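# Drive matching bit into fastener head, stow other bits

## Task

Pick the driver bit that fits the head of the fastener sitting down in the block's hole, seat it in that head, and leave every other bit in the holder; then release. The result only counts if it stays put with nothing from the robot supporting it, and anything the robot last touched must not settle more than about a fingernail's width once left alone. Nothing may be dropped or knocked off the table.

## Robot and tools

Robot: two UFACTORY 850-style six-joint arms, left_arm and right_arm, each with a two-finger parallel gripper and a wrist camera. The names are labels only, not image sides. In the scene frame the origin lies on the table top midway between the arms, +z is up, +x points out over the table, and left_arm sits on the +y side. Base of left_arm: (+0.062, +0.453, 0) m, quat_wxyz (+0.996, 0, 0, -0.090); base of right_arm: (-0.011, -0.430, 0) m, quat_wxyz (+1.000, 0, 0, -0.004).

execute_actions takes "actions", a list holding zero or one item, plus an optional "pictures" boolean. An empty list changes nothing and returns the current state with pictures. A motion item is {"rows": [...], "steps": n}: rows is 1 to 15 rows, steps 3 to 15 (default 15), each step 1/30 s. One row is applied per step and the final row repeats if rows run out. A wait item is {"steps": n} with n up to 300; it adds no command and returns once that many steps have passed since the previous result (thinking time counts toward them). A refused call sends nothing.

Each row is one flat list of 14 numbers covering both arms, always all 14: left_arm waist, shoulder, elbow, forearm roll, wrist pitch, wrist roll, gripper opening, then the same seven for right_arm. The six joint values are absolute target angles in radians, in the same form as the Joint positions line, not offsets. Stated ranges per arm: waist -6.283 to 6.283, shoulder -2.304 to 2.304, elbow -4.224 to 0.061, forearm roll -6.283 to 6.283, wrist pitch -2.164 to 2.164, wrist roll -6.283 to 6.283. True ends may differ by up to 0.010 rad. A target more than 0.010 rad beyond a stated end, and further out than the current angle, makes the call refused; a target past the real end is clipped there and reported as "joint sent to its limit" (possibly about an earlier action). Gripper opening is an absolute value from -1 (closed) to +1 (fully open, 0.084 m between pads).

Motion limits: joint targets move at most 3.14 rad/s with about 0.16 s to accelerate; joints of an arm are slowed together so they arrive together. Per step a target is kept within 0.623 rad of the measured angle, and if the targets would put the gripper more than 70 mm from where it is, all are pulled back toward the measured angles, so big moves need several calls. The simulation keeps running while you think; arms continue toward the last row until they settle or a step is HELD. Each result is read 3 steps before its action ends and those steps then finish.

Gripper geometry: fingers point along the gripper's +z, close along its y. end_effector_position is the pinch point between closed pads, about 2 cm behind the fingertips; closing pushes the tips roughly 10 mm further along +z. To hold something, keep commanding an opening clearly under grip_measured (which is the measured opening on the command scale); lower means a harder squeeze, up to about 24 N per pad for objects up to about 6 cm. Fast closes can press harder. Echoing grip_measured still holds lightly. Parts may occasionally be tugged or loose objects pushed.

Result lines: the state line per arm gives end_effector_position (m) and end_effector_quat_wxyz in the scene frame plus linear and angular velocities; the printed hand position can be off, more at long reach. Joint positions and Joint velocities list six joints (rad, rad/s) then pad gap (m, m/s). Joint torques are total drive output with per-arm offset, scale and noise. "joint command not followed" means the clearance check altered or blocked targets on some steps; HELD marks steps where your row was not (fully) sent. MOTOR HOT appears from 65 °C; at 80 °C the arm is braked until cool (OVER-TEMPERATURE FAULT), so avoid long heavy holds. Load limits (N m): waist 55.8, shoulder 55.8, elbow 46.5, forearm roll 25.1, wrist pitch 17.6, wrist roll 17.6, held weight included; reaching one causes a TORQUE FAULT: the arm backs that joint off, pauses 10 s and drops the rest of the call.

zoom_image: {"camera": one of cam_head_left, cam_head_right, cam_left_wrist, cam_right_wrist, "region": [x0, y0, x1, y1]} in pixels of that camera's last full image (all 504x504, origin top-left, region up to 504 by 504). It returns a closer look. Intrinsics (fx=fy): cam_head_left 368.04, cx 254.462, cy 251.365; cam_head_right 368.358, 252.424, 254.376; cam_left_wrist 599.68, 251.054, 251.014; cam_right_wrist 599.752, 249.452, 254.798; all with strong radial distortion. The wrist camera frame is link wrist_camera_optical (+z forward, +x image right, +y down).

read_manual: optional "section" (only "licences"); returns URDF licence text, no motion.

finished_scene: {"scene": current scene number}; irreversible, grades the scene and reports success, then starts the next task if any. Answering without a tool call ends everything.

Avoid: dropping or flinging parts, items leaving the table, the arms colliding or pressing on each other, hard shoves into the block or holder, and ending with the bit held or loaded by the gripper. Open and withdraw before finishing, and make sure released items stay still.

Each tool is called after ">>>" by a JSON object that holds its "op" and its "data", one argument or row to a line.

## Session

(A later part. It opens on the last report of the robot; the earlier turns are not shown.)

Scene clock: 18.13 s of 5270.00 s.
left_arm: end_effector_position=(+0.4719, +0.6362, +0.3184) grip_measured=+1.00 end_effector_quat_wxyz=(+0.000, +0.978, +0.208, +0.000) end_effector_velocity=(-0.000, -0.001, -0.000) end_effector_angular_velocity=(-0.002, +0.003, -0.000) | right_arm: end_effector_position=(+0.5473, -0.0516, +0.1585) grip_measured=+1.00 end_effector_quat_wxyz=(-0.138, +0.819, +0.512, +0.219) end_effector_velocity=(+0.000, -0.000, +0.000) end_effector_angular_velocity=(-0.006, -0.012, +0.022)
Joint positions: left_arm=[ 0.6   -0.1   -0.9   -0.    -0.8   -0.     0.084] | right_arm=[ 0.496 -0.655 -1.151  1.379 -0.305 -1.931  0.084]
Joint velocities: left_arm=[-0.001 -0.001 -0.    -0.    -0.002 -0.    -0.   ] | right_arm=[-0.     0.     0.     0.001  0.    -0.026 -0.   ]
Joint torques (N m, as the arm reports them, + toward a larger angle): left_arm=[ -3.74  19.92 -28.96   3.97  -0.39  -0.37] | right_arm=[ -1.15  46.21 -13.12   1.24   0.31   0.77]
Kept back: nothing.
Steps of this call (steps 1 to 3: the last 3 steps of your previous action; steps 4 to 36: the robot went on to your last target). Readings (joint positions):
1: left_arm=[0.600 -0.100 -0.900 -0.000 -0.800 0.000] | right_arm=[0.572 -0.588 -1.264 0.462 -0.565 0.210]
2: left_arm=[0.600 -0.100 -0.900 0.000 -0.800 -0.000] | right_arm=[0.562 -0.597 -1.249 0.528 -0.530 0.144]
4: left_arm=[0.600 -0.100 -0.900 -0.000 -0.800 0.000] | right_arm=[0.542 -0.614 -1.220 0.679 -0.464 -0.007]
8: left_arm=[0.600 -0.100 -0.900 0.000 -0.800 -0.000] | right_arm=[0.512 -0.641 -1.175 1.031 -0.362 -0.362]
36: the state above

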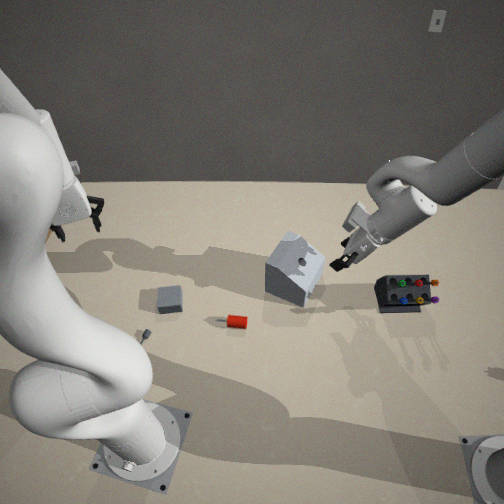

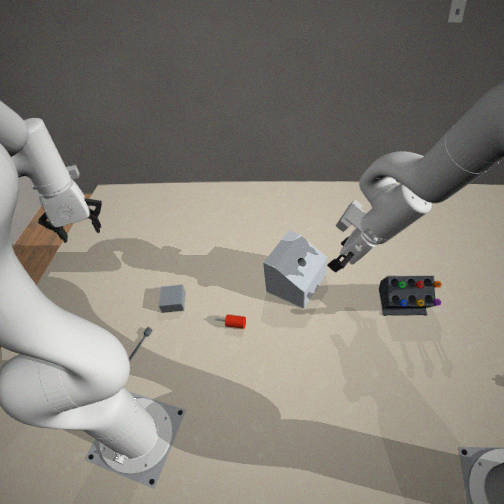

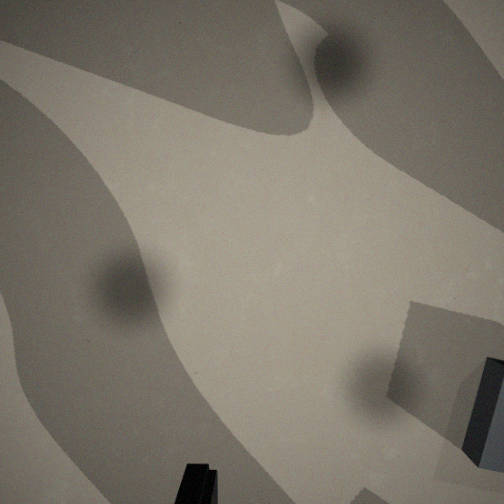

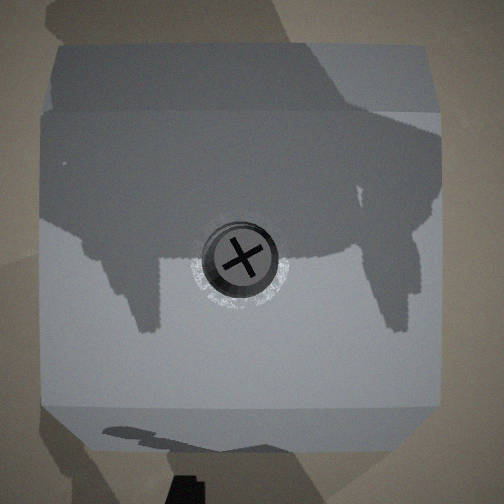

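>>> {"op": "execute_actions", "data": {
  "actions": [
    {"rows":[[0.6,-0.1,-0.9,0,-0.8,0,1,0.55,-0.25,-1.0,1.45,-0.2,-1.5,1]],"steps":15}
  ]
}}

>>> {"op": "execute_actions", "data": {
  "actions": [
    {"steps":6}
  ]
}}

>>> {"op": "execute_actions", "data": {
  "actions": [
    {"rows":[[0.6,-0.1,-0.9,0,-0.8,0,1,0.652,0.21,-0.255,1.5305,0.3338,-0.9657,1]],"steps":15}
  ]
}}

>>> {"op": "execute_actions", "data": {
  "actions": [
    {"steps":30}
  ],
  "pictures": true
}}

Scene clock: 19.10 s of 5270.00 s.
left_arm: end_effector_position=(+0.4719, +0.6362, +0.3184) grip_measured=+1.00 end_effector_quat_wxyz=(+0.000, +0.978, +0.208, +0.000) end_effector_velocity=(-0.000, -0.000, -0.000) end_effector_angular_velocity=(-0.000, +0.000, -0.001) | right_arm: end_effector_position=(+0.5397, -0.0467, +0.2840) grip_measured=+1.00 end_effector_quat_wxyz=(-0.154, +0.864, +0.386, +0.285) end_effector_velocity=(-0.060, -0.005, +0.394) end_effector_angular_velocity=(+0.536, -0.090, -0.828)
Joint positions: left_arm=[ 0.6   -0.1   -0.9    0.    -0.8    0.     0.084] | right_arm=[ 0.53  -0.4   -1.056  1.424 -0.239 -1.661  0.084]
Joint velocities: left_arm=[-0.     0.     0.    -0.    -0.     0.001 -0.   ] | right_arm=[0.111 0.825 0.306 0.145 0.213 0.88  0.   ]
Joint torques (N m, as the arm reports them, + toward a larger angle): left_arm=[ -4.32  18.14 -28.14   4.09  -0.07  -0.28] | right_arm=[ -0.51  39.96 -13.99   1.06   0.31   0.63]
Steps of this call (steps 1 to 17: the robot went on to your last target; steps 18 to 29: the first 12 steps of this action). Readings (joint positions):
18: left_arm=[0.600 -0.100 -0.900 0.000 -0.800 -0.000] | right_arm=[0.496 -0.655 -1.151 1.379 -0.305 -1.934]
19: left_arm=[0.600 -0.100 -0.900 0.000 -0.800 -0.000] | right_arm=[0.496 -0.652 -1.150 1.380 -0.304 -1.931]
21: left_arm=[0.600 -0.100 -0.900 0.000 -0.800 0.000] | right_arm=[0.500 -0.622 -1.135 1.385 -0.295 -1.894]
25: left_arm=[0.600 -0.100 -0.900 0.000 -0.800 -0.000] | right_arm=[0.516 -0.508 -1.097 1.405 -0.267 -1.778]
29: the state above

Scene clock: 19.30 s of 5270.00 s.
left_arm: end_effector_position=(+0.4719, +0.6362, +0.3184) grip_measured=+1.00 end_effector_quat_wxyz=(+0.000, +0.978, +0.208, +0.000) end_effector_velocity=(-0.000, +0.000, +0.000) end_effector_angular_velocity=(-0.000, +0.000, +0.000) | right_arm: end_effector_position=(+0.5282, -0.0491, +0.3442) grip_measured=+1.00 end_effector_quat_wxyz=(-0.172, +0.877, +0.319, +0.316) end_effector_velocity=(-0.031, -0.013, +0.093) end_effector_angular_velocity=(+0.172, +0.013, -0.249)
Joint positions: left_arm=[ 0.6   -0.1   -0.9   -0.    -0.8   -0.     0.084] | right_arm=[ 0.547 -0.272 -1.01   1.446 -0.206 -1.526  0.084]
Joint velocities: left_arm=[ 0.001  0.     0.     0.    -0.001  0.001 -0.   ] | right_arm=[ 0.031  0.229  0.105  0.044  0.068  0.272 -0.   ]
Joint torques (N m, as the arm reports them, + toward a larger angle): left_arm=[ -4.96  20.56 -26.93   5.57   0.08  -0.35] | right_arm=[ -1.23  21.56 -15.08   0.39   0.02   0.51]
Kept back: nothing.
Steps of this call (steps 1 to 3: the last 3 steps of your previous action; steps 4 to 6: the robot went on to your last target). Readings (joint positions):
1: left_arm=[0.600 -0.100 -0.900 -0.000 -0.800 0.000] | right_arm=[0.534 -0.372 -1.046 1.429 -0.232 -1.632]
2: left_arm=[0.600 -0.100 -0.900 -0.000 -0.800 0.000] | right_arm=[0.537 -0.345 -1.036 1.433 -0.225 -1.602]
4: left_arm=[0.600 -0.100 -0.900 -0.000 -0.800 -0.000] | right_arm=[0.544 -0.297 -1.019 1.442 -0.213 -1.552]
6: the state above

Scene clock: 19.70 s of 5270.00 s.
left_arm: end_effector_position=(+0.4719, +0.6362, +0.3184) grip_measured=+1.00 end_effector_quat_wxyz=(+0.000, +0.978, +0.208, +0.000) end_effector_velocity=(-0.001, +0.000, +0.000) end_effector_angular_velocity=(-0.001, +0.001, +0.001) | right_arm: end_effector_position=(+0.4474, -0.1338, +0.3070) grip_measured=+1.00 end_effector_quat_wxyz=(-0.111, +0.932, +0.176, +0.297) end_effector_velocity=(-0.252, -0.268, -0.162) end_effector_angular_velocity=(-0.205, +0.207, -0.815)
Joint positions: left_arm=[ 0.6   -0.1   -0.9   -0.    -0.8   -0.     0.084] | right_arm=[ 0.593 -0.061 -0.703  1.483  0.026 -1.279  0.084]
Joint velocities: left_arm=[ 0.001  0.001 -0.    -0.    -0.002 -0.    -0.   ] | right_arm=[ 0.118  0.535  0.89   0.093  0.608  0.62  -0.   ]
Joint torques (N m, as the arm reports them, + toward a larger angle): left_arm=[ -3.99  17.24 -28.09   5.    -0.05  -0.21] | right_arm=[ -3.67  28.77 -14.54   1.4    0.69   0.75]
Steps of this call (steps 1 to 12: the first 12 steps of this action). Readings (joint positions):
1: left_arm=[0.600 -0.100 -0.900 0.000 -0.800 -0.000] | right_arm=[0.548 -0.266 -1.007 1.447 -0.204 -1.518]
2: left_arm=[0.600 -0.100 -0.900 0.000 -0.800 -0.000] | right_arm=[0.549 -0.260 -1.001 1.448 -0.200 -1.510]
4: left_arm=[0.600 -0.100 -0.900 0.000 -0.800 -0.000] | right_arm=[0.555 -0.230 -0.963 1.454 -0.166 -1.473]
8: left_arm=[0.600 -0.100 -0.900 0.000 -0.800 -0.000] | right_arm=[0.577 -0.133 -0.825 1.470 -0.057 -1.363]
12: the state above

Scene clock: 20.70 s of 5270.00 s.
left_arm: end_effector_position=(+0.4719, +0.6362, +0.3184) grip_measured=+1.00 end_effector_quat_wxyz=(+0.000, +0.978, +0.208, +0.000) end_effector_velocity=(-0.000, +0.001, -0.000) end_effector_angular_velocity=(+0.000, -0.000, +0.002) | right_arm: end_effector_position=(+0.3170, -0.2836, +0.2270) grip_measured=+1.00 end_effector_quat_wxyz=(-0.000, +0.959, +0.000, +0.284) end_effector_velocity=(-0.001, -0.001, -0.001) end_effector_angular_velocity=(-0.002, +0.000, -0.001)
Joint positions: left_arm=[ 0.6   -0.1   -0.9   -0.    -0.8   -0.     0.084] | right_arm=[ 0.652  0.21  -0.255  1.53   0.334 -0.966  0.084]
Joint velocities: left_arm=[ 0.002 -0.001 -0.     0.     0.001  0.    -0.   ] | right_arm=[ 0.001  0.002  0.004 -0.001  0.002  0.002 -0.   ]
Joint torques (N m, as the arm reports them, + toward a larger angle): left_arm=[ -2.95  19.93 -27.66   4.22  -0.2   -0.24] | right_arm=[  0.08  16.22 -12.6    0.43   0.88   0.72]
Kept back: nothing.
Steps of this call (steps 1 to 3: the last 3 steps of your previous action; steps 4 to 30: the robot went on to your last target). Readings (joint positions):
1: left_arm=[0.600 -0.100 -0.900 -0.000 -0.800 0.000] | right_arm=[0.597 -0.043 -0.674 1.486 0.046 -1.258]
2: left_arm=[0.600 -0.100 -0.900 0.000 -0.800 -0.000] | right_arm=[0.600 -0.025 -0.644 1.489 0.066 -1.238]
4: left_arm=[0.600 -0.100 -0.900 -0.000 -0.800 0.000] | right_arm=[0.608 0.010 -0.586 1.496 0.106 -1.197]
8: left_arm=[0.600 -0.100 -0.900 -0.000 -0.800 0.000] | right_arm=[0.623 0.079 -0.472 1.508 0.185 -1.118]
30: the state above

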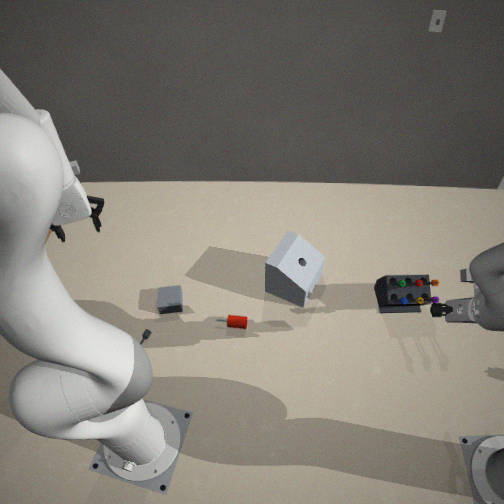

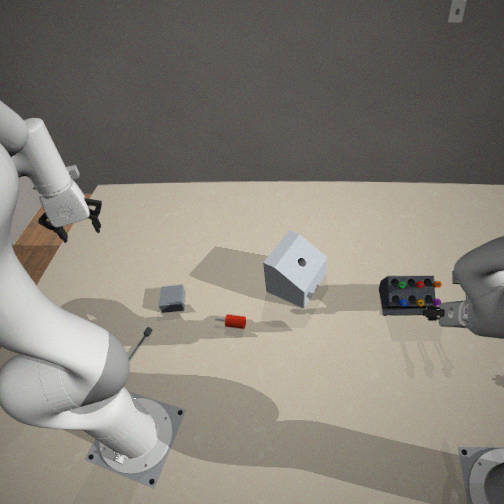

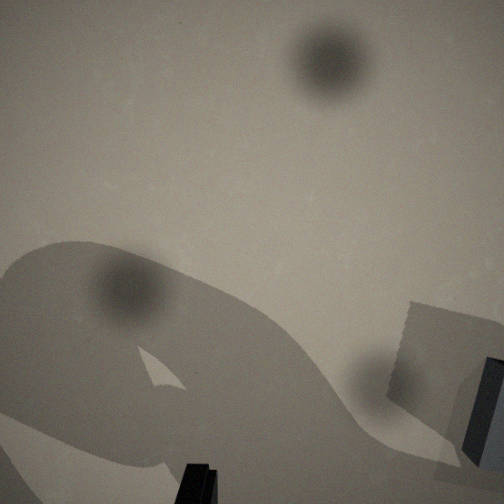

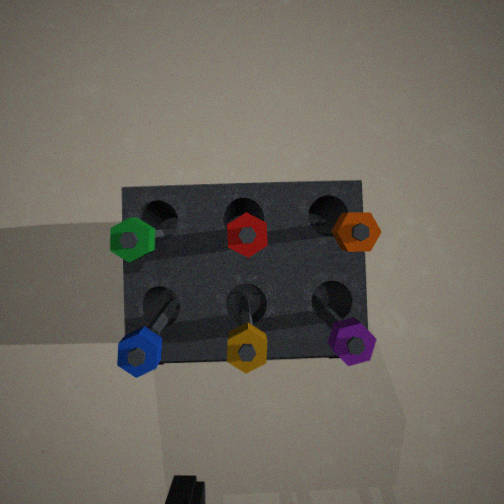

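>>> {"op": "zoom_image", "data": {
  "camera": "cam_right_wrist",
  "region": [110,180,260,330]
}}

>>> {"op": "zoom_image", "data": {
  "camera": "cam_right_wrist",
  "region": [220,180,370,330]
}}

Region (110, 180, 260, 330) of cam_right_wrist's 504x504 image, scaled by 3.360, with more detail than that image has.

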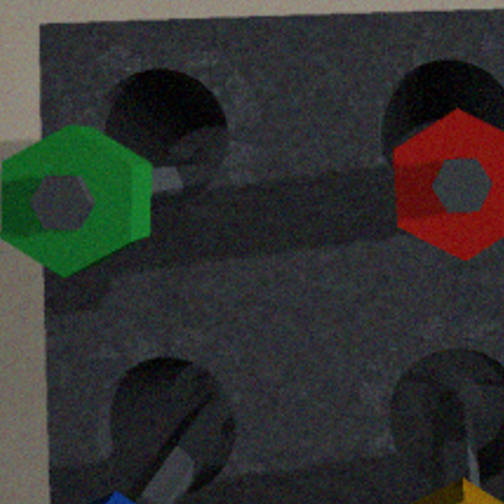

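Region (220, 180, 370, 330) of cam_right_wrist's 504x504 image, scaled by 3.360, with more detail than that image has.

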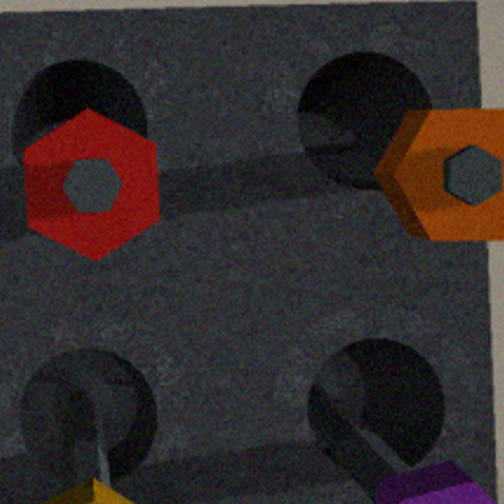

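>>> {"op": "execute_actions", "data": {
  "actions": [
    {"rows":[[-0.885,-0.3875,-0.3936,0,1.3,0,-1,0.608,-0.1227,-0.4207,0.884,0.5103,-0.3461,-0.24]],"steps":15}
  ]
}}

>>> {"op": "execute_actions", "data": {
  "actions": [
    {"steps":66}
  ],
  "pictures": true
}}

Scene clock: 25.57 s of 5270.00 s.
left_arm: end_effector_position=(+0.4717, +0.5427, +0.2237) grip_measured=-0.89 end_effector_quat_wxyz=(+0.002, +0.994, +0.107, -0.015) end_effector_velocity=(-0.025, -0.302, -0.255) end_effector_angular_velocity=(+0.004, -0.019, -0.690) | right_arm: end_effector_position=(+0.3968, -0.2615, +0.2118) grip_measured=-0.26 end_effector_quat_wxyz=(+0.010, +0.938, -0.002, +0.346) end_effector_velocity=(+0.183, +0.101, -0.066) end_effector_angular_velocity=(+0.132, -0.292, +0.123)
Joint positions: left_arm=[ 0.395 -0.185 -0.751 -0.    -0.595  0.     0.005] | right_arm=[ 0.616 -0.065 -0.392  1.     0.479 -0.458  0.033]
Joint velocities: left_arm=[-0.691 -0.243  0.426  0.     0.689 -0.001 -0.216] | right_arm=[-0.087 -0.663 -0.323 -1.293  0.344  1.212 -0.   ]
Joint torques (N m, as the arm reports them, + toward a larger angle): left_arm=[ -5.2   18.24 -25.3    3.69   0.09  -0.05] | right_arm=[ -0.71  44.25 -10.24   6.01   0.89  -0.59]
Steps of this call (steps 1 to 15: the robot went on to your last target; steps 16 to 90: nothing new was sent; then 1.47 s passed at rest; steps 91 to 102: the first 12 steps of this action). Readings (joint positions):
91: left_arm=[0.600 -0.100 -0.900 0.000 -0.800 -0.000] | right_arm=[0.652 0.210 -0.255 1.530 0.334 -0.966]
92: left_arm=[0.597 -0.101 -0.898 0.000 -0.796 -0.000] | right_arm=[0.652 0.209 -0.256 1.527 0.335 -0.962]
94: left_arm=[0.566 -0.114 -0.874 0.000 -0.764 -0.000] | right_arm=[0.649 0.190 -0.265 1.491 0.345 -0.925]
98: left_arm=[0.483 -0.152 -0.809 0.000 -0.683 -0.000] | right_arm=[0.633 0.064 -0.328 1.252 0.411 -0.693]
102: the state above

Scene clock: 27.77 s of 5270.00 s.
left_arm: end_effector_position=(+0.3216, -0.0156, +0.2360) grip_measured=-1.00 end_effector_quat_wxyz=(+0.308, +0.684, -0.403, +0.523) end_effector_velocity=(-0.000, -0.000, +0.000) end_effector_angular_velocity=(-0.001, -0.001, -0.001) | right_arm: end_effector_position=(+0.4132, -0.2514, +0.2062) grip_measured=-0.26 end_effector_quat_wxyz=(-0.000, +0.934, +0.000, +0.358) end_effector_velocity=(-0.000, -0.000, -0.001) end_effector_angular_velocity=(-0.001, +0.001, -0.001)
Joint positions: left_arm=[-0.885 -0.387 -0.394 -0.     1.3   -0.     0.   ] | right_arm=[ 0.608 -0.123 -0.421  0.884  0.51  -0.346  0.033]
Joint velocities: left_arm=[-0.    -0.     0.     0.     0.002  0.001  0.   ] | right_arm=[-0.    -0.002 -0.001  0.001 -0.    -0.    -0.   ]
Joint torques (N m, as the arm reports them, + toward a larger angle): left_arm=[ -4.24  18.56 -14.2    3.1    1.1   -0.11] | right_arm=[ -1.26  26.13 -11.37   1.32   1.33   0.73]
Kept back: nothing.
Steps of this call (steps 1 to 3: the last 3 steps of your previous action; steps 4 to 66: the robot went on to your last target). Readings (joint positions):
1: left_arm=[0.372 -0.193 -0.736 -0.000 -0.572 0.000] | right_arm=[0.613 -0.083 -0.401 0.964 0.488 -0.424]
2: left_arm=[0.348 -0.201 -0.722 -0.000 -0.548 0.000] | right_arm=[0.612 -0.095 -0.407 0.940 0.495 -0.401]
4: left_arm=[0.298 -0.216 -0.695 -0.000 -0.498 0.000] | right_arm=[0.610 -0.109 -0.414 0.912 0.503 -0.373]
8: left_arm=[0.192 -0.246 -0.644 -0.000 -0.391 0.000] | right_arm=[0.609 -0.118 -0.419 0.892 0.508 -0.353]
66: the state above

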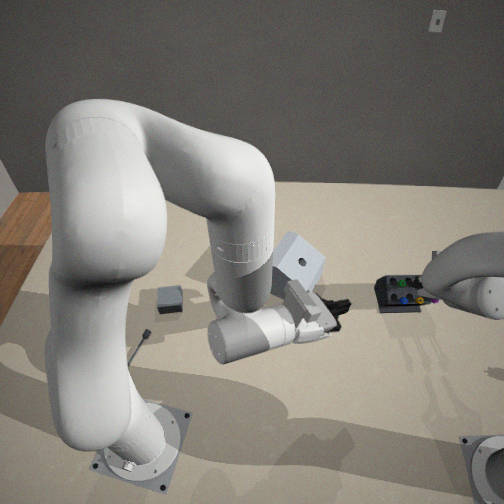

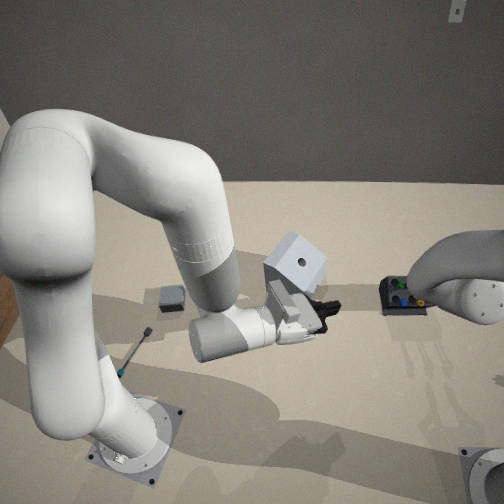

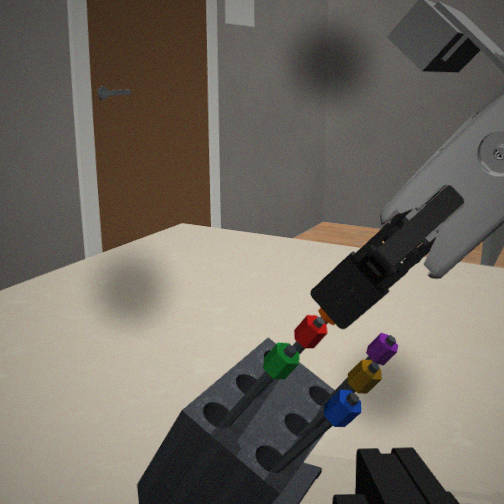

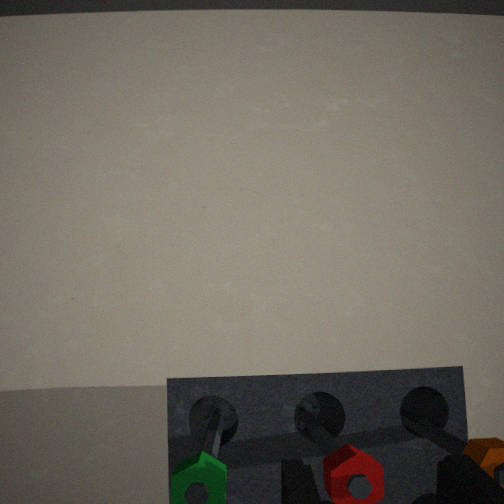

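>>> {"op": "execute_actions", "data": {
  "actions": [
    {"rows":[[-0.885,-0.3875,-0.3936,0,1.2,0,-1,0.5578,-0.2925,-0.491,0.7027,0.5716,-0.1915,-0.24]],"steps":15}
  ]
}}

>>> {"op": "execute_actions", "data": {
  "actions": [
    {"steps":8}
  ],
  "pictures": true
}}

Scene clock: 28.50 s of 5270.00 s.
left_arm: end_effector_position=(+0.3180, -0.0094, +0.2137) grip_measured=-1.00 end_effector_quat_wxyz=(+0.289, +0.709, -0.418, +0.490) end_effector_velocity=(-0.001, +0.002, -0.008) end_effector_angular_velocity=(+0.032, +0.018, +0.001) | right_arm: end_effector_position=(+0.4436, -0.2506, +0.1696) grip_measured=-0.26 end_effector_quat_wxyz=(+0.000, +0.934, +0.000, +0.358) end_effector_velocity=(+0.017, +0.003, -0.015) end_effector_angular_velocity=(+0.015, -0.010, -0.001)
Joint positions: left_arm=[-0.885 -0.388 -0.394  0.     1.204 -0.     0.   ] | right_arm=[ 0.56  -0.285 -0.487  0.711  0.569 -0.199  0.033]
Joint velocities: left_arm=[ 0.001  0.001 -0.001  0.    -0.038 -0.     0.   ] | right_arm=[-0.022 -0.074 -0.037 -0.086  0.033  0.08   0.   ]
Joint torques (N m, as the arm reports them, + toward a larger angle): left_arm=[ -3.06  20.43 -14.62   4.12   1.34  -0.2 ] | right_arm=[ -1.4   33.36 -10.86   1.33   1.48   0.7 ]
Steps of this call (steps 1 to 10: the robot went on to your last target; steps 11 to 22: the first 12 steps of this action). Readings (joint positions):
11: left_arm=[-0.885 -0.387 -0.394 -0.000 1.300 -0.000] | right_arm=[0.608 -0.123 -0.421 0.884 0.510 -0.346]
12: left_arm=[-0.885 -0.387 -0.394 -0.000 1.297 0.000] | right_arm=[0.607 -0.125 -0.422 0.881 0.511 -0.343]
14: left_arm=[-0.885 -0.387 -0.394 0.000 1.265 0.000] | right_arm=[0.598 -0.158 -0.436 0.845 0.524 -0.311]
18: left_arm=[-0.885 -0.388 -0.393 -0.000 1.215 -0.000] | right_arm=[0.567 -0.261 -0.477 0.739 0.559 -0.223]
22: the state above

Scene clock: 28.77 s of 5270.00 s.
left_arm: end_effector_position=(+0.3179, -0.0091, +0.2129) grip_measured=-1.00 end_effector_quat_wxyz=(+0.288, +0.710, -0.418, +0.489) end_effector_velocity=(-0.000, -0.000, -0.000) end_effector_angular_velocity=(+0.001, +0.000, -0.001) | right_arm: end_effector_position=(+0.4450, -0.2504, +0.1680) grip_measured=-0.26 end_effector_quat_wxyz=(-0.000, +0.934, +0.000, +0.359) end_effector_velocity=(+0.001, +0.000, -0.001) end_effector_angular_velocity=(+0.000, +0.000, +0.002)
Joint positions: left_arm=[-0.885 -0.387 -0.394 -0.     1.2    0.     0.   ] | right_arm=[ 0.558 -0.292 -0.491  0.703  0.571 -0.192  0.033]
Joint velocities: left_arm=[-0.001 -0.001 -0.001 -0.    -0.001  0.     0.   ] | right_arm=[-0.002 -0.006 -0.003 -0.009  0.002  0.005 -0.   ]
Joint torques (N m, as the arm reports them, + toward a larger angle): left_arm=[ -3.8   18.26 -14.81   2.76   1.36  -0.18] | right_arm=[-0.46 30.42 -9.74  0.52  1.34  0.81]
Kept back: nothing.
Steps of this call (steps 1 to 3: the last 3 steps of your previous action; steps 4 to 8: the robot went on to your last target). Readings (joint positions):
1: left_arm=[-0.885 -0.387 -0.394 0.000 1.203 -0.000] | right_arm=[0.560 -0.287 -0.489 0.709 0.569 -0.197]
2: left_arm=[-0.885 -0.387 -0.394 0.000 1.202 0.000] | right_arm=[0.559 -0.288 -0.489 0.707 0.570 -0.195]
4: left_arm=[-0.885 -0.387 -0.394 -0.000 1.201 0.000] | right_arm=[0.559 -0.290 -0.490 0.705 0.571 -0.193]
8: the state above

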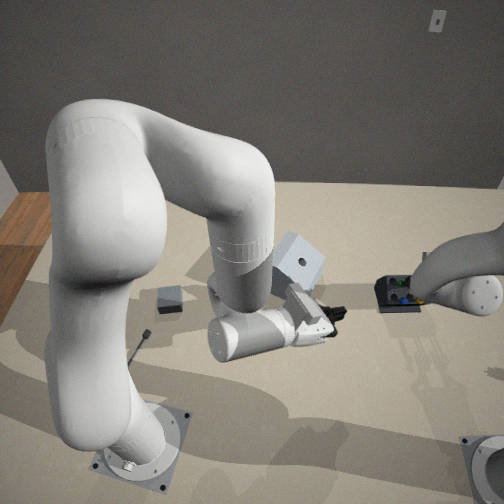

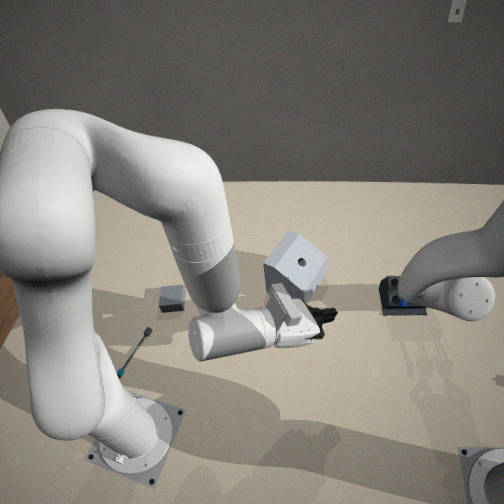

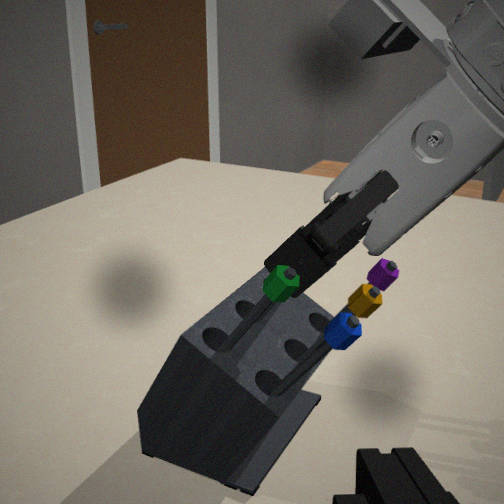

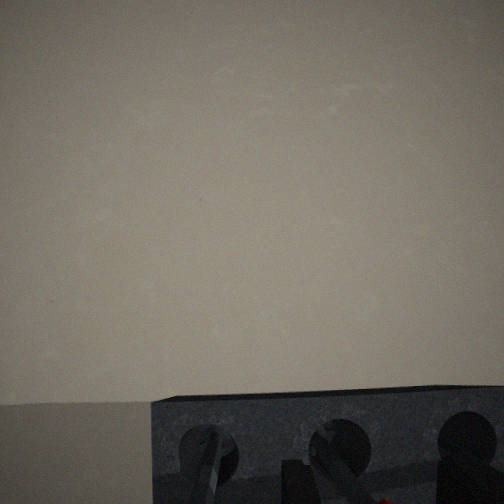

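>>> {"op": "execute_actions", "data": {
  "actions": [
    {"rows":[[-0.885,-0.3875,-0.3936,0,1.2,0,-1,0.5578,-0.2925,-0.491,0.7027,0.5716,-0.1915,-0.4],[-0.885,-0.3875,-0.3936,0,1.2,0,-1,0.5578,-0.2925,-0.491,0.7027,0.5716,-0.1915,-0.5],[-0.885,-0.3875,-0.3936,0,1.2,0,-1,0.5578,-0.2925,-0.491,0.7027,0.5716,-0.1915,-0.57],[-0.885,-0.3875,-0.3936,0,1.2,0,-1,0.5578,-0.2925,-0.491,0.7027,0.5716,-0.1915,-0.63],[-0.885,-0.3875,-0.3936,0,1.2,0,-1,0.5578,-0.2925,-0.491,0.7027,0.5716,-0.1915,-0.69],[-0.885,-0.3875,-0.3936,0,1.2,0,-1,0.5578,-0.2925,-0.491,0.7027,0.5716,-0.1915,-0.76],[-0.885,-0.3875,-0.3936,0,1.2,0,-1,0.5578,-0.2925,-0.491,0.7027,0.5716,-0.1915,-0.85]],"steps":12}
  ]
}}

>>> {"op": "execute_actions", "data": {
  "actions": [
    {"rows":[[-0.885,-0.3875,-0.3936,0,1.2,0,-1,0.5939,-0.1568,-0.4418,0.8484,0.5156,-0.3208,-0.85]],"steps":12}
  ]
}}

>>> {"op": "execute_actions", "data": {
  "actions": [
    {"rows":[[-0.885,-0.3875,-0.3936,0,1.2,0,-1,0.6341,-0.018,-0.4038,1.0542,0.4677,-0.5107,-0.85]],"steps":15}
  ],
  "pictures": true
}}

Scene clock: 29.33 s of 5270.00 s.
left_arm: end_effector_position=(+0.3179, -0.0091, +0.2128) grip_measured=-1.00 end_effector_quat_wxyz=(+0.288, +0.710, -0.418, +0.489) end_effector_velocity=(+0.001, -0.000, +0.001) end_effector_angular_velocity=(-0.001, -0.001, +0.001) | right_arm: end_effector_position=(+0.4451, -0.2504, +0.1677) grip_measured=-0.65 end_effector_quat_wxyz=(-0.000, +0.934, +0.000, +0.358) end_effector_velocity=(+0.000, +0.000, +0.000) end_effector_angular_velocity=(+0.000, -0.001, +0.001)
Joint positions: left_arm=[-0.885 -0.387 -0.394  0.     1.2   -0.     0.   ] | right_arm=[ 0.558 -0.292 -0.491  0.703  0.572 -0.191  0.016]
Joint velocities: left_arm=[ 0.001  0.001 -0.     0.     0.     0.     0.   ] | right_arm=[-0.     0.001  0.    -0.002  0.     0.    -0.   ]
Joint torques (N m, as the arm reports them, + toward a larger angle): left_arm=[ -4.28  19.87 -14.32   3.6    1.42  -0.02] | right_arm=[ -1.22  30.37 -10.14   1.22   1.3    0.76]
Steps of this call (steps 1 to 8: the robot went on to your last target; steps 9 to 17: the first 9 steps of this action). Readings (joint positions):
9: left_arm=[-0.885 -0.387 -0.394 0.000 1.200 0.000] | right_arm=[0.558 -0.292 -0.491 0.703 0.572 -0.192]
10: left_arm=[-0.885 -0.387 -0.394 0.000 1.200 -0.000] | right_arm=[0.558 -0.292 -0.491 0.703 0.572 -0.192]
12: left_arm=[-0.885 -0.387 -0.394 0.000 1.200 0.000] | right_arm=[0.558 -0.292 -0.491 0.703 0.572 -0.192]
16: left_arm=[-0.885 -0.387 -0.394 0.000 1.200 0.000] | right_arm=[0.558 -0.292 -0.491 0.703 0.572 -0.192]
17: the state above

Scene clock: 29.73 s of 5270.00 s.
left_arm: end_effector_position=(+0.3179, -0.0091, +0.2128) grip_measured=-1.00 end_effector_quat_wxyz=(+0.288, +0.710, -0.418, +0.489) end_effector_velocity=(-0.000, -0.000, -0.000) end_effector_angular_velocity=(+0.002, -0.000, -0.001) | right_arm: end_effector_position=(+0.4260, -0.2502, +0.1978) grip_measured=-0.65 end_effector_quat_wxyz=(-0.000, +0.933, -0.000, +0.359) end_effector_velocity=(-0.036, -0.004, +0.032) end_effector_angular_velocity=(-0.007, +0.021, +0.008)
Joint positions: left_arm=[-0.885 -0.388 -0.394 -0.     1.2   -0.     0.   ] | right_arm=[ 0.59  -0.172 -0.448  0.831  0.523 -0.304  0.016]
Joint velocities: left_arm=[-0.001 -0.    -0.     0.    -0.001  0.001  0.   ] | right_arm=[ 0.044  0.164  0.07   0.188 -0.074 -0.176 -0.   ]
Joint torques (N m, as the arm reports them, + toward a larger angle): left_arm=[ -2.65  19.07 -13.34   3.35   1.24  -0.19] | right_arm=[  0.14  19.96 -11.12   0.51   1.09   1.03]
Steps of this call (steps 1 to 3: the last 3 steps of your previous action; steps 4 to 12: the first 9 steps of this action). Readings (joint positions):
4: left_arm=[-0.885 -0.388 -0.394 0.000 1.200 0.000] | right_arm=[0.558 -0.292 -0.491 0.703 0.572 -0.192]
5: left_arm=[-0.885 -0.387 -0.394 -0.000 1.200 0.000] | right_arm=[0.558 -0.290 -0.490 0.706 0.570 -0.195]
7: left_arm=[-0.885 -0.388 -0.394 0.000 1.200 -0.000] | right_arm=[0.567 -0.259 -0.478 0.741 0.556 -0.226]
11: left_arm=[-0.885 -0.388 -0.394 0.000 1.200 -0.000] | right_arm=[0.588 -0.179 -0.451 0.823 0.526 -0.297]
12: the state above

Scene clock: 30.23 s of 5270.00 s.
left_arm: end_effector_position=(+0.3179, -0.0091, +0.2128) grip_measured=-1.00 end_effector_quat_wxyz=(+0.288, +0.710, -0.418, +0.489) end_effector_velocity=(-0.000, -0.001, +0.000) end_effector_angular_velocity=(-0.001, +0.000, -0.001) | right_arm: end_effector_position=(+0.4018, -0.2505, +0.2325) grip_measured=-0.65 end_effector_quat_wxyz=(+0.000, +0.933, +0.000, +0.359) end_effector_velocity=(-0.015, -0.001, +0.012) end_effector_angular_velocity=(-0.004, +0.012, +0.009)
Joint positions: left_arm=[-0.885 -0.387 -0.394  0.     1.2   -0.     0.   ] | right_arm=[ 0.632 -0.025 -0.406  1.043  0.471 -0.5    0.016]
Joint velocities: left_arm=[-0.002 -0.    -0.001 -0.     0.    -0.001  0.   ] | right_arm=[ 0.02   0.067  0.023  0.107 -0.028 -0.107 -0.   ]
Joint torques (N m, as the arm reports them, + toward a larger angle): left_arm=[ -5.97  19.34 -14.74   2.83   1.12  -0.16] | right_arm=[ -0.75  20.57 -11.58   0.1    1.05   0.72]
Steps of this call (steps 1 to 3: the last 3 steps of your previous action; steps 4 to 15: the first 12 steps of this action). Readings (joint positions):
4: left_arm=[-0.885 -0.388 -0.394 0.000 1.200 -0.000] | right_arm=[0.593 -0.161 -0.443 0.844 0.518 -0.317]
5: left_arm=[-0.885 -0.388 -0.394 0.000 1.200 -0.000] | right_arm=[0.594 -0.158 -0.442 0.848 0.517 -0.321]
7: left_arm=[-0.885 -0.387 -0.394 0.000 1.200 0.000] | right_arm=[0.601 -0.133 -0.435 0.886 0.507 -0.357]
11: left_arm=[-0.885 -0.388 -0.394 -0.000 1.200 0.000] | right_arm=[0.626 -0.047 -0.413 1.009 0.479 -0.468]
15: the state above

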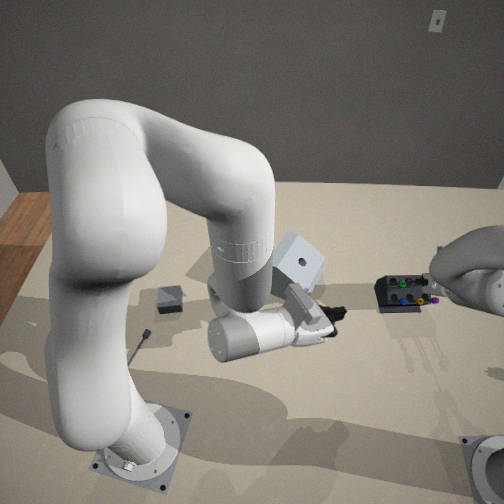

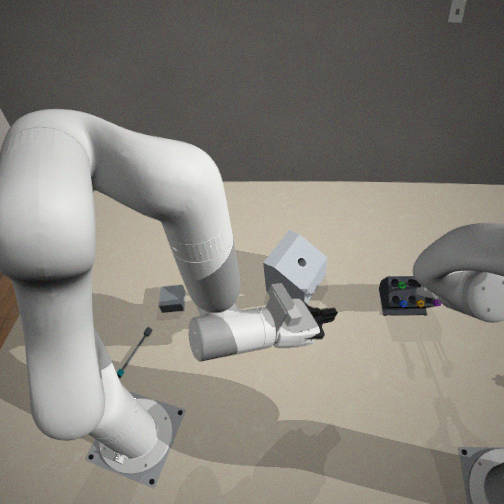

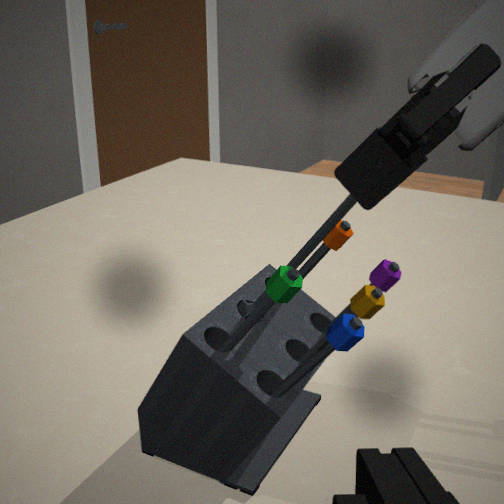

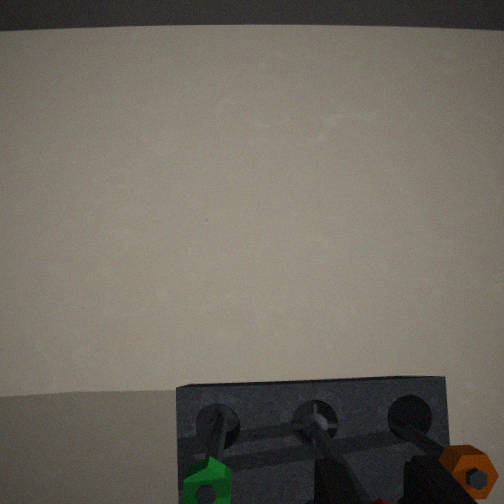

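>>> {"op": "zoom_image", "data": {
  "camera": "cam_right_wrist",
  "region": [270,380,370,480]
}}

>>> {"op": "zoom_image", "data": {
  "camera": "cam_left_wrist",
  "region": [200,250,320,370]
}}

Region (270, 380, 370, 480) of cam_right_wrist's 504x504 image, scaled by 5.040, with more detail than that image has.

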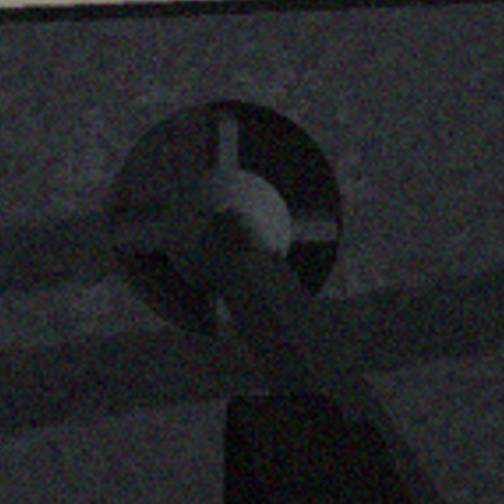

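Region (200, 250, 320, 370) of cam_left_wrist's 504x504 image, scaled by 4.200, with more detail than that image has.

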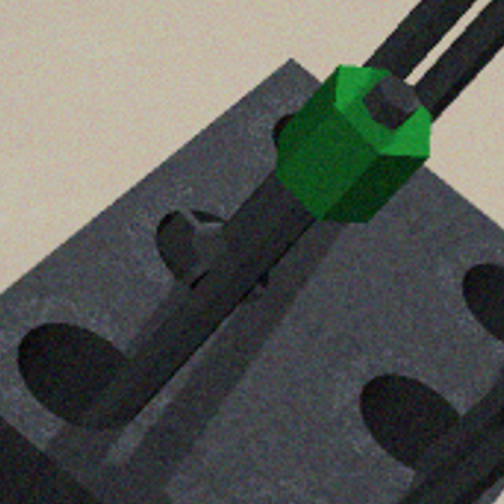

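>>> {"op": "execute_actions", "data": {
  "actions": [
    {"rows":[[-0.885,-0.3875,-0.3936,0,1.25,0,-1,0.7101,0.1906,-0.3638,1.4711,0.4491,-0.899,-1]],"steps":15}
  ]
}}

>>> {"op": "execute_actions", "data": {
  "actions": [
    {"steps":10}
  ],
  "pictures": true
}}

Scene clock: 31.00 s of 5270.00 s.
left_arm: end_effector_position=(+0.3198, -0.0125, +0.2240) grip_measured=-1.00 end_effector_quat_wxyz=(+0.298, +0.698, -0.411, +0.506) end_effector_velocity=(+0.001, -0.001, +0.004) end_effector_angular_velocity=(-0.015, -0.008, +0.000) | right_arm: end_effector_position=(+0.3682, -0.2505, +0.2789) grip_measured=-0.65 end_effector_quat_wxyz=(+0.000, +0.933, -0.000, +0.360) end_effector_velocity=(-0.042, -0.001, +0.030) end_effector_angular_velocity=(-0.002, +0.037, +0.024)
Joint positions: left_arm=[-0.885 -0.388 -0.394  0.     1.248 -0.     0.   ] | right_arm=[ 0.704  0.173 -0.368  1.434  0.451 -0.863  0.016]
Joint velocities: left_arm=[ 0.     0.    -0.001  0.     0.016 -0.     0.   ] | right_arm=[ 0.068  0.183  0.045  0.393 -0.019 -0.382  0.   ]
Joint torques (N m, as the arm reports them, + toward a larger angle): left_arm=[ -4.21  19.71 -14.73   3.59   1.26  -0.07] | right_arm=[ -2.13  11.39 -14.64  -0.66   0.94   0.98]
Steps of this call (steps 1 to 3: the last 3 steps of your previous action; steps 4 to 11: the robot went on to your last target; steps 12 to 23: the first 12 steps of this action). Readings (joint positions):
12: left_arm=[-0.885 -0.388 -0.394 0.000 1.200 -0.000] | right_arm=[0.634 -0.018 -0.404 1.054 0.468 -0.511]
13: left_arm=[-0.885 -0.388 -0.394 0.000 1.203 -0.000] | right_arm=[0.635 -0.017 -0.403 1.057 0.468 -0.514]
15: left_arm=[-0.885 -0.388 -0.394 -0.000 1.224 -0.000] | right_arm=[0.641 0.001 -0.400 1.094 0.466 -0.549]
19: left_arm=[-0.885 -0.387 -0.394 0.000 1.244 0.000] | right_arm=[0.681 0.111 -0.379 1.311 0.456 -0.749]
23: the state above

Scene clock: 31.33 s of 5270.00 s.
left_arm: end_effector_position=(+0.3199, -0.0126, +0.2243) grip_measured=-1.00 end_effector_quat_wxyz=(+0.298, +0.697, -0.411, +0.506) end_effector_velocity=(-0.001, -0.001, +0.001) end_effector_angular_velocity=(-0.003, -0.001, -0.002) | right_arm: end_effector_position=(+0.3645, -0.2505, +0.2817) grip_measured=-0.65 end_effector_quat_wxyz=(-0.000, +0.934, +0.001, +0.358) end_effector_velocity=(-0.001, +0.000, +0.002) end_effector_angular_velocity=(+0.003, -0.001, -0.000)
Joint positions: left_arm=[-0.885 -0.388 -0.394  0.     1.25   0.     0.   ] | right_arm=[ 0.71   0.19  -0.364  1.469  0.449 -0.898  0.016]
Joint velocities: left_arm=[-0.002  0.001 -0.     0.     0.002 -0.001  0.   ] | right_arm=[ 0.003  0.009  0.001  0.014 -0.001 -0.012  0.   ]
Joint torques (N m, as the arm reports them, + toward a larger angle): left_arm=[ -5.13  19.95 -14.15   3.01   1.32  -0.3 ] | right_arm=[ -1.22  16.41 -13.99   0.36   0.98   0.83]
Kept back: nothing.
Steps of this call (steps 1 to 3: the last 3 steps of your previous action; steps 4 to 10: the robot went on to your last target). Readings (joint positions):
1: left_arm=[-0.885 -0.388 -0.394 -0.000 1.249 0.000] | right_arm=[0.705 0.178 -0.366 1.445 0.450 -0.874]
2: left_arm=[-0.885 -0.388 -0.394 -0.000 1.249 -0.000] | right_arm=[0.707 0.181 -0.365 1.452 0.450 -0.881]
4: left_arm=[-0.885 -0.388 -0.394 -0.000 1.250 -0.000] | right_arm=[0.708 0.186 -0.365 1.461 0.449 -0.890]
8: left_arm=[-0.885 -0.388 -0.394 -0.000 1.250 -0.000] | right_arm=[0.710 0.189 -0.364 1.468 0.449 -0.897]
10: the state above

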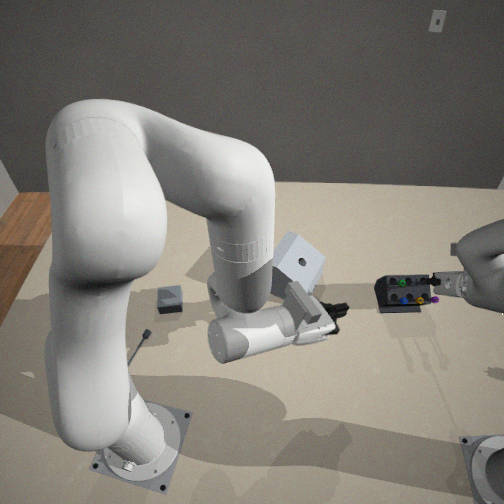

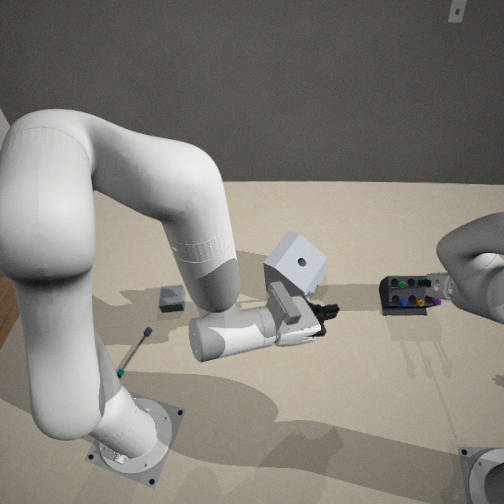

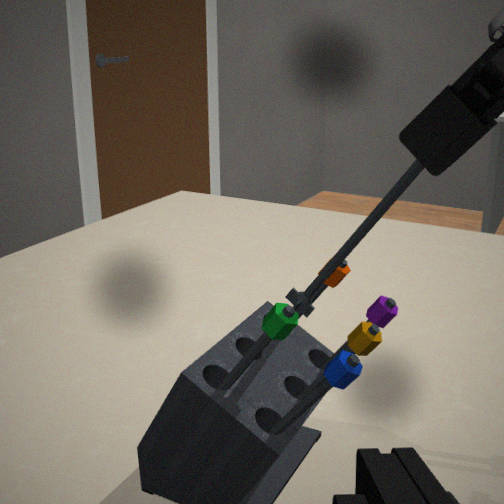

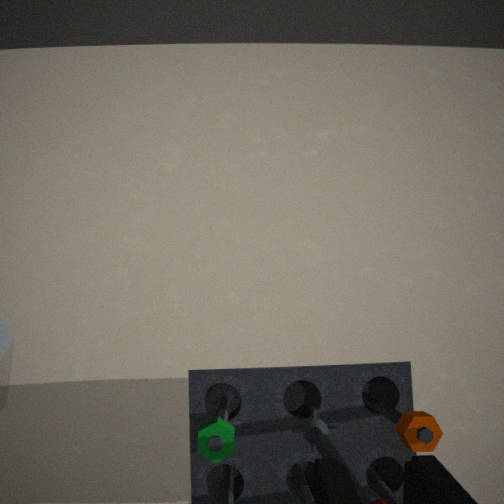

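>>> {"op": "execute_actions", "data": {
  "actions": [
    {"rows":[[-0.545,-0.14,-0.177,0,1.1,0,-1,0.6,0.25,-0.58,1.4711,0.4491,-0.899,-1]],"steps":15}
  ]
}}

>>> {"op": "execute_actions", "data": {
  "actions": [
    {"steps":6}
  ],
  "pictures": true
}}

>>> {"op": "zoom_image", "data": {
  "camera": "cam_right_wrist",
  "region": [270,384,390,504]
}}

Scene clock: 32.47 s of 5270.00 s.
left_arm: end_effector_position=(+0.3809, +0.1093, +0.2287) grip_measured=-1.00 end_effector_quat_wxyz=(+0.221, +0.764, -0.333, +0.507) end_effector_velocity=(+0.123, +0.401, -0.003) end_effector_angular_velocity=(+0.197, +0.183, +0.773) | right_arm: end_effector_position=(+0.4402, -0.2429, +0.3985) grip_measured=-0.65 end_effector_quat_wxyz=(-0.049, +0.894, -0.067, +0.440) end_effector_velocity=(+0.155, -0.015, +0.298) end_effector_angular_velocity=(+0.308, -0.446, -0.215)
Joint positions: left_arm=[-0.643 -0.211 -0.24  -0.     1.143 -0.     0.   ] | right_arm=[ 0.619  0.24  -0.544  1.471  0.449 -0.899  0.016]
Joint velocities: left_arm=[ 0.773  0.564  0.491 -0.    -0.342 -0.     0.   ] | right_arm=[-0.209  0.121 -0.42   0.001  0.007  0.     0.   ]
Joint torques (N m, as the arm reports them, + toward a larger angle): left_arm=[ -6.7   17.53 -15.08   4.37   0.77  -0.33] | right_arm=[ 4.21 11.87 -9.74  0.74  0.75  0.71]
Steps of this call (steps 1 to 22: the robot went on to your last target; steps 23 to 34: the first 12 steps of this action). Readings (joint positions):
23: left_arm=[-0.885 -0.387 -0.394 0.000 1.250 0.000] | right_arm=[0.710 0.191 -0.364 1.471 0.449 -0.899]
24: left_arm=[-0.882 -0.386 -0.392 0.000 1.248 0.000] | right_arm=[0.709 0.191 -0.366 1.471 0.449 -0.899]
26: left_arm=[-0.849 -0.361 -0.371 0.000 1.233 0.000] | right_arm=[0.693 0.199 -0.396 1.471 0.448 -0.899]
30: left_arm=[-0.745 -0.286 -0.305 -0.000 1.188 -0.000] | right_arm=[0.654 0.221 -0.474 1.471 0.449 -0.899]
34: the state above

Scene clock: 32.67 s of 5270.00 s.
left_arm: end_effector_position=(+0.3915, +0.1538, +0.2275) grip_measured=-1.00 end_effector_quat_wxyz=(+0.195, +0.785, -0.303, +0.504) end_effector_velocity=(+0.012, +0.062, -0.003) end_effector_angular_velocity=(+0.031, +0.034, +0.121) | right_arm: end_effector_position=(+0.4515, -0.2445, +0.4207) grip_measured=-0.65 end_effector_quat_wxyz=(-0.057, +0.885, -0.079, +0.455) end_effector_velocity=(+0.014, -0.002, +0.027) end_effector_angular_velocity=(+0.027, -0.039, -0.019)
Joint positions: left_arm=[-0.557 -0.149 -0.185 -0.     1.105 -0.     0.   ] | right_arm=[ 0.602  0.249 -0.575  1.471  0.449 -0.899  0.016]
Joint velocities: left_arm=[ 0.123  0.086  0.075  0.002 -0.057  0.001  0.   ] | right_arm=[-0.021  0.009 -0.039 -0.001 -0.002 -0.     0.   ]
Joint torques (N m, as the arm reports them, + toward a larger angle): left_arm=[ -4.62   9.76 -17.4    3.64   1.1   -0.11] | right_arm=[  0.24  17.41 -16.07   0.73   0.9    0.7 ]
Kept back: nothing.
Steps of this call (steps 1 to 3: the last 3 steps of your previous action; steps 4 to 6: the robot went on to your last target). Readings (joint positions):
1: left_arm=[-0.618 -0.193 -0.223 -0.000 1.132 -0.000] | right_arm=[0.613 0.244 -0.555 1.471 0.450 -0.899]
2: left_arm=[-0.596 -0.177 -0.209 -0.000 1.123 -0.000] | right_arm=[0.609 0.246 -0.563 1.471 0.450 -0.899]
4: left_arm=[-0.570 -0.158 -0.192 -0.000 1.111 -0.000] | right_arm=[0.604 0.248 -0.571 1.471 0.449 -0.899]
6: the state above

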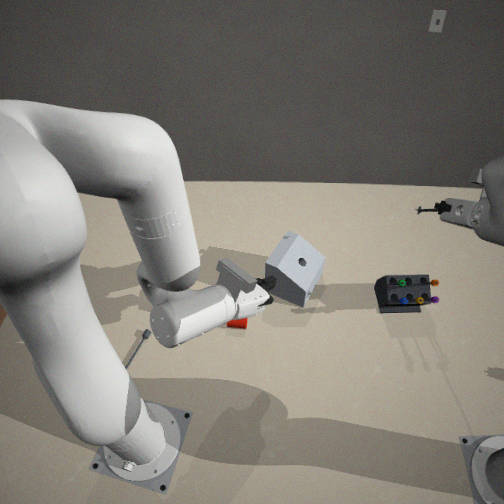

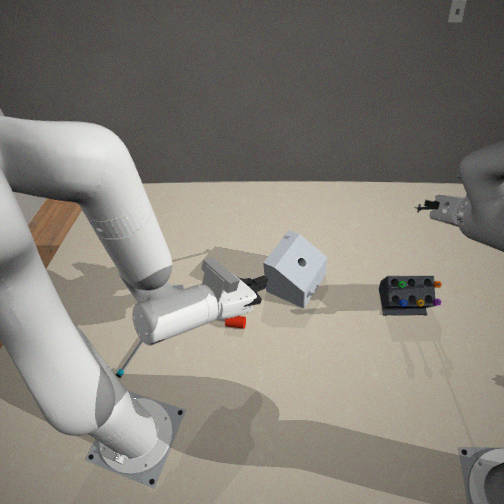

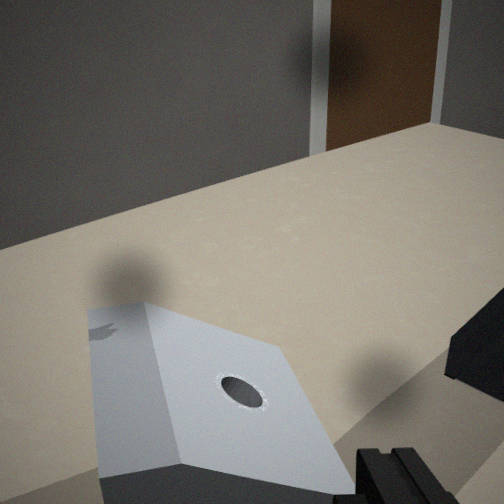

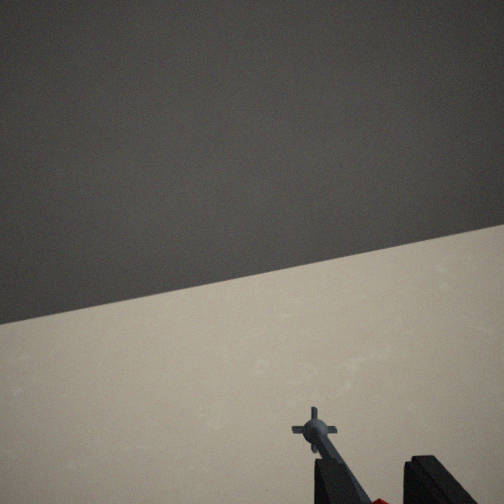

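Region (270, 384, 390, 504) of cam_right_wrist's 504x504 image, scaled by 4.200, with more detail than that image has.

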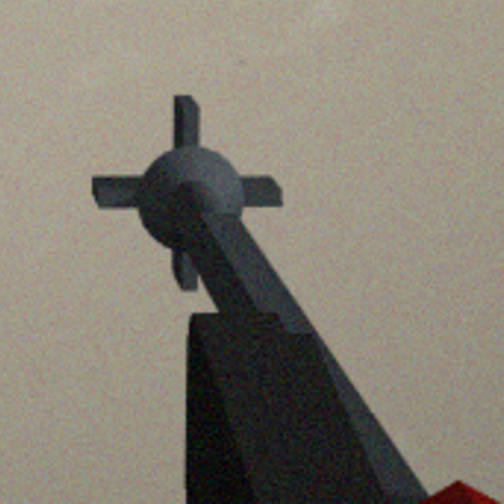

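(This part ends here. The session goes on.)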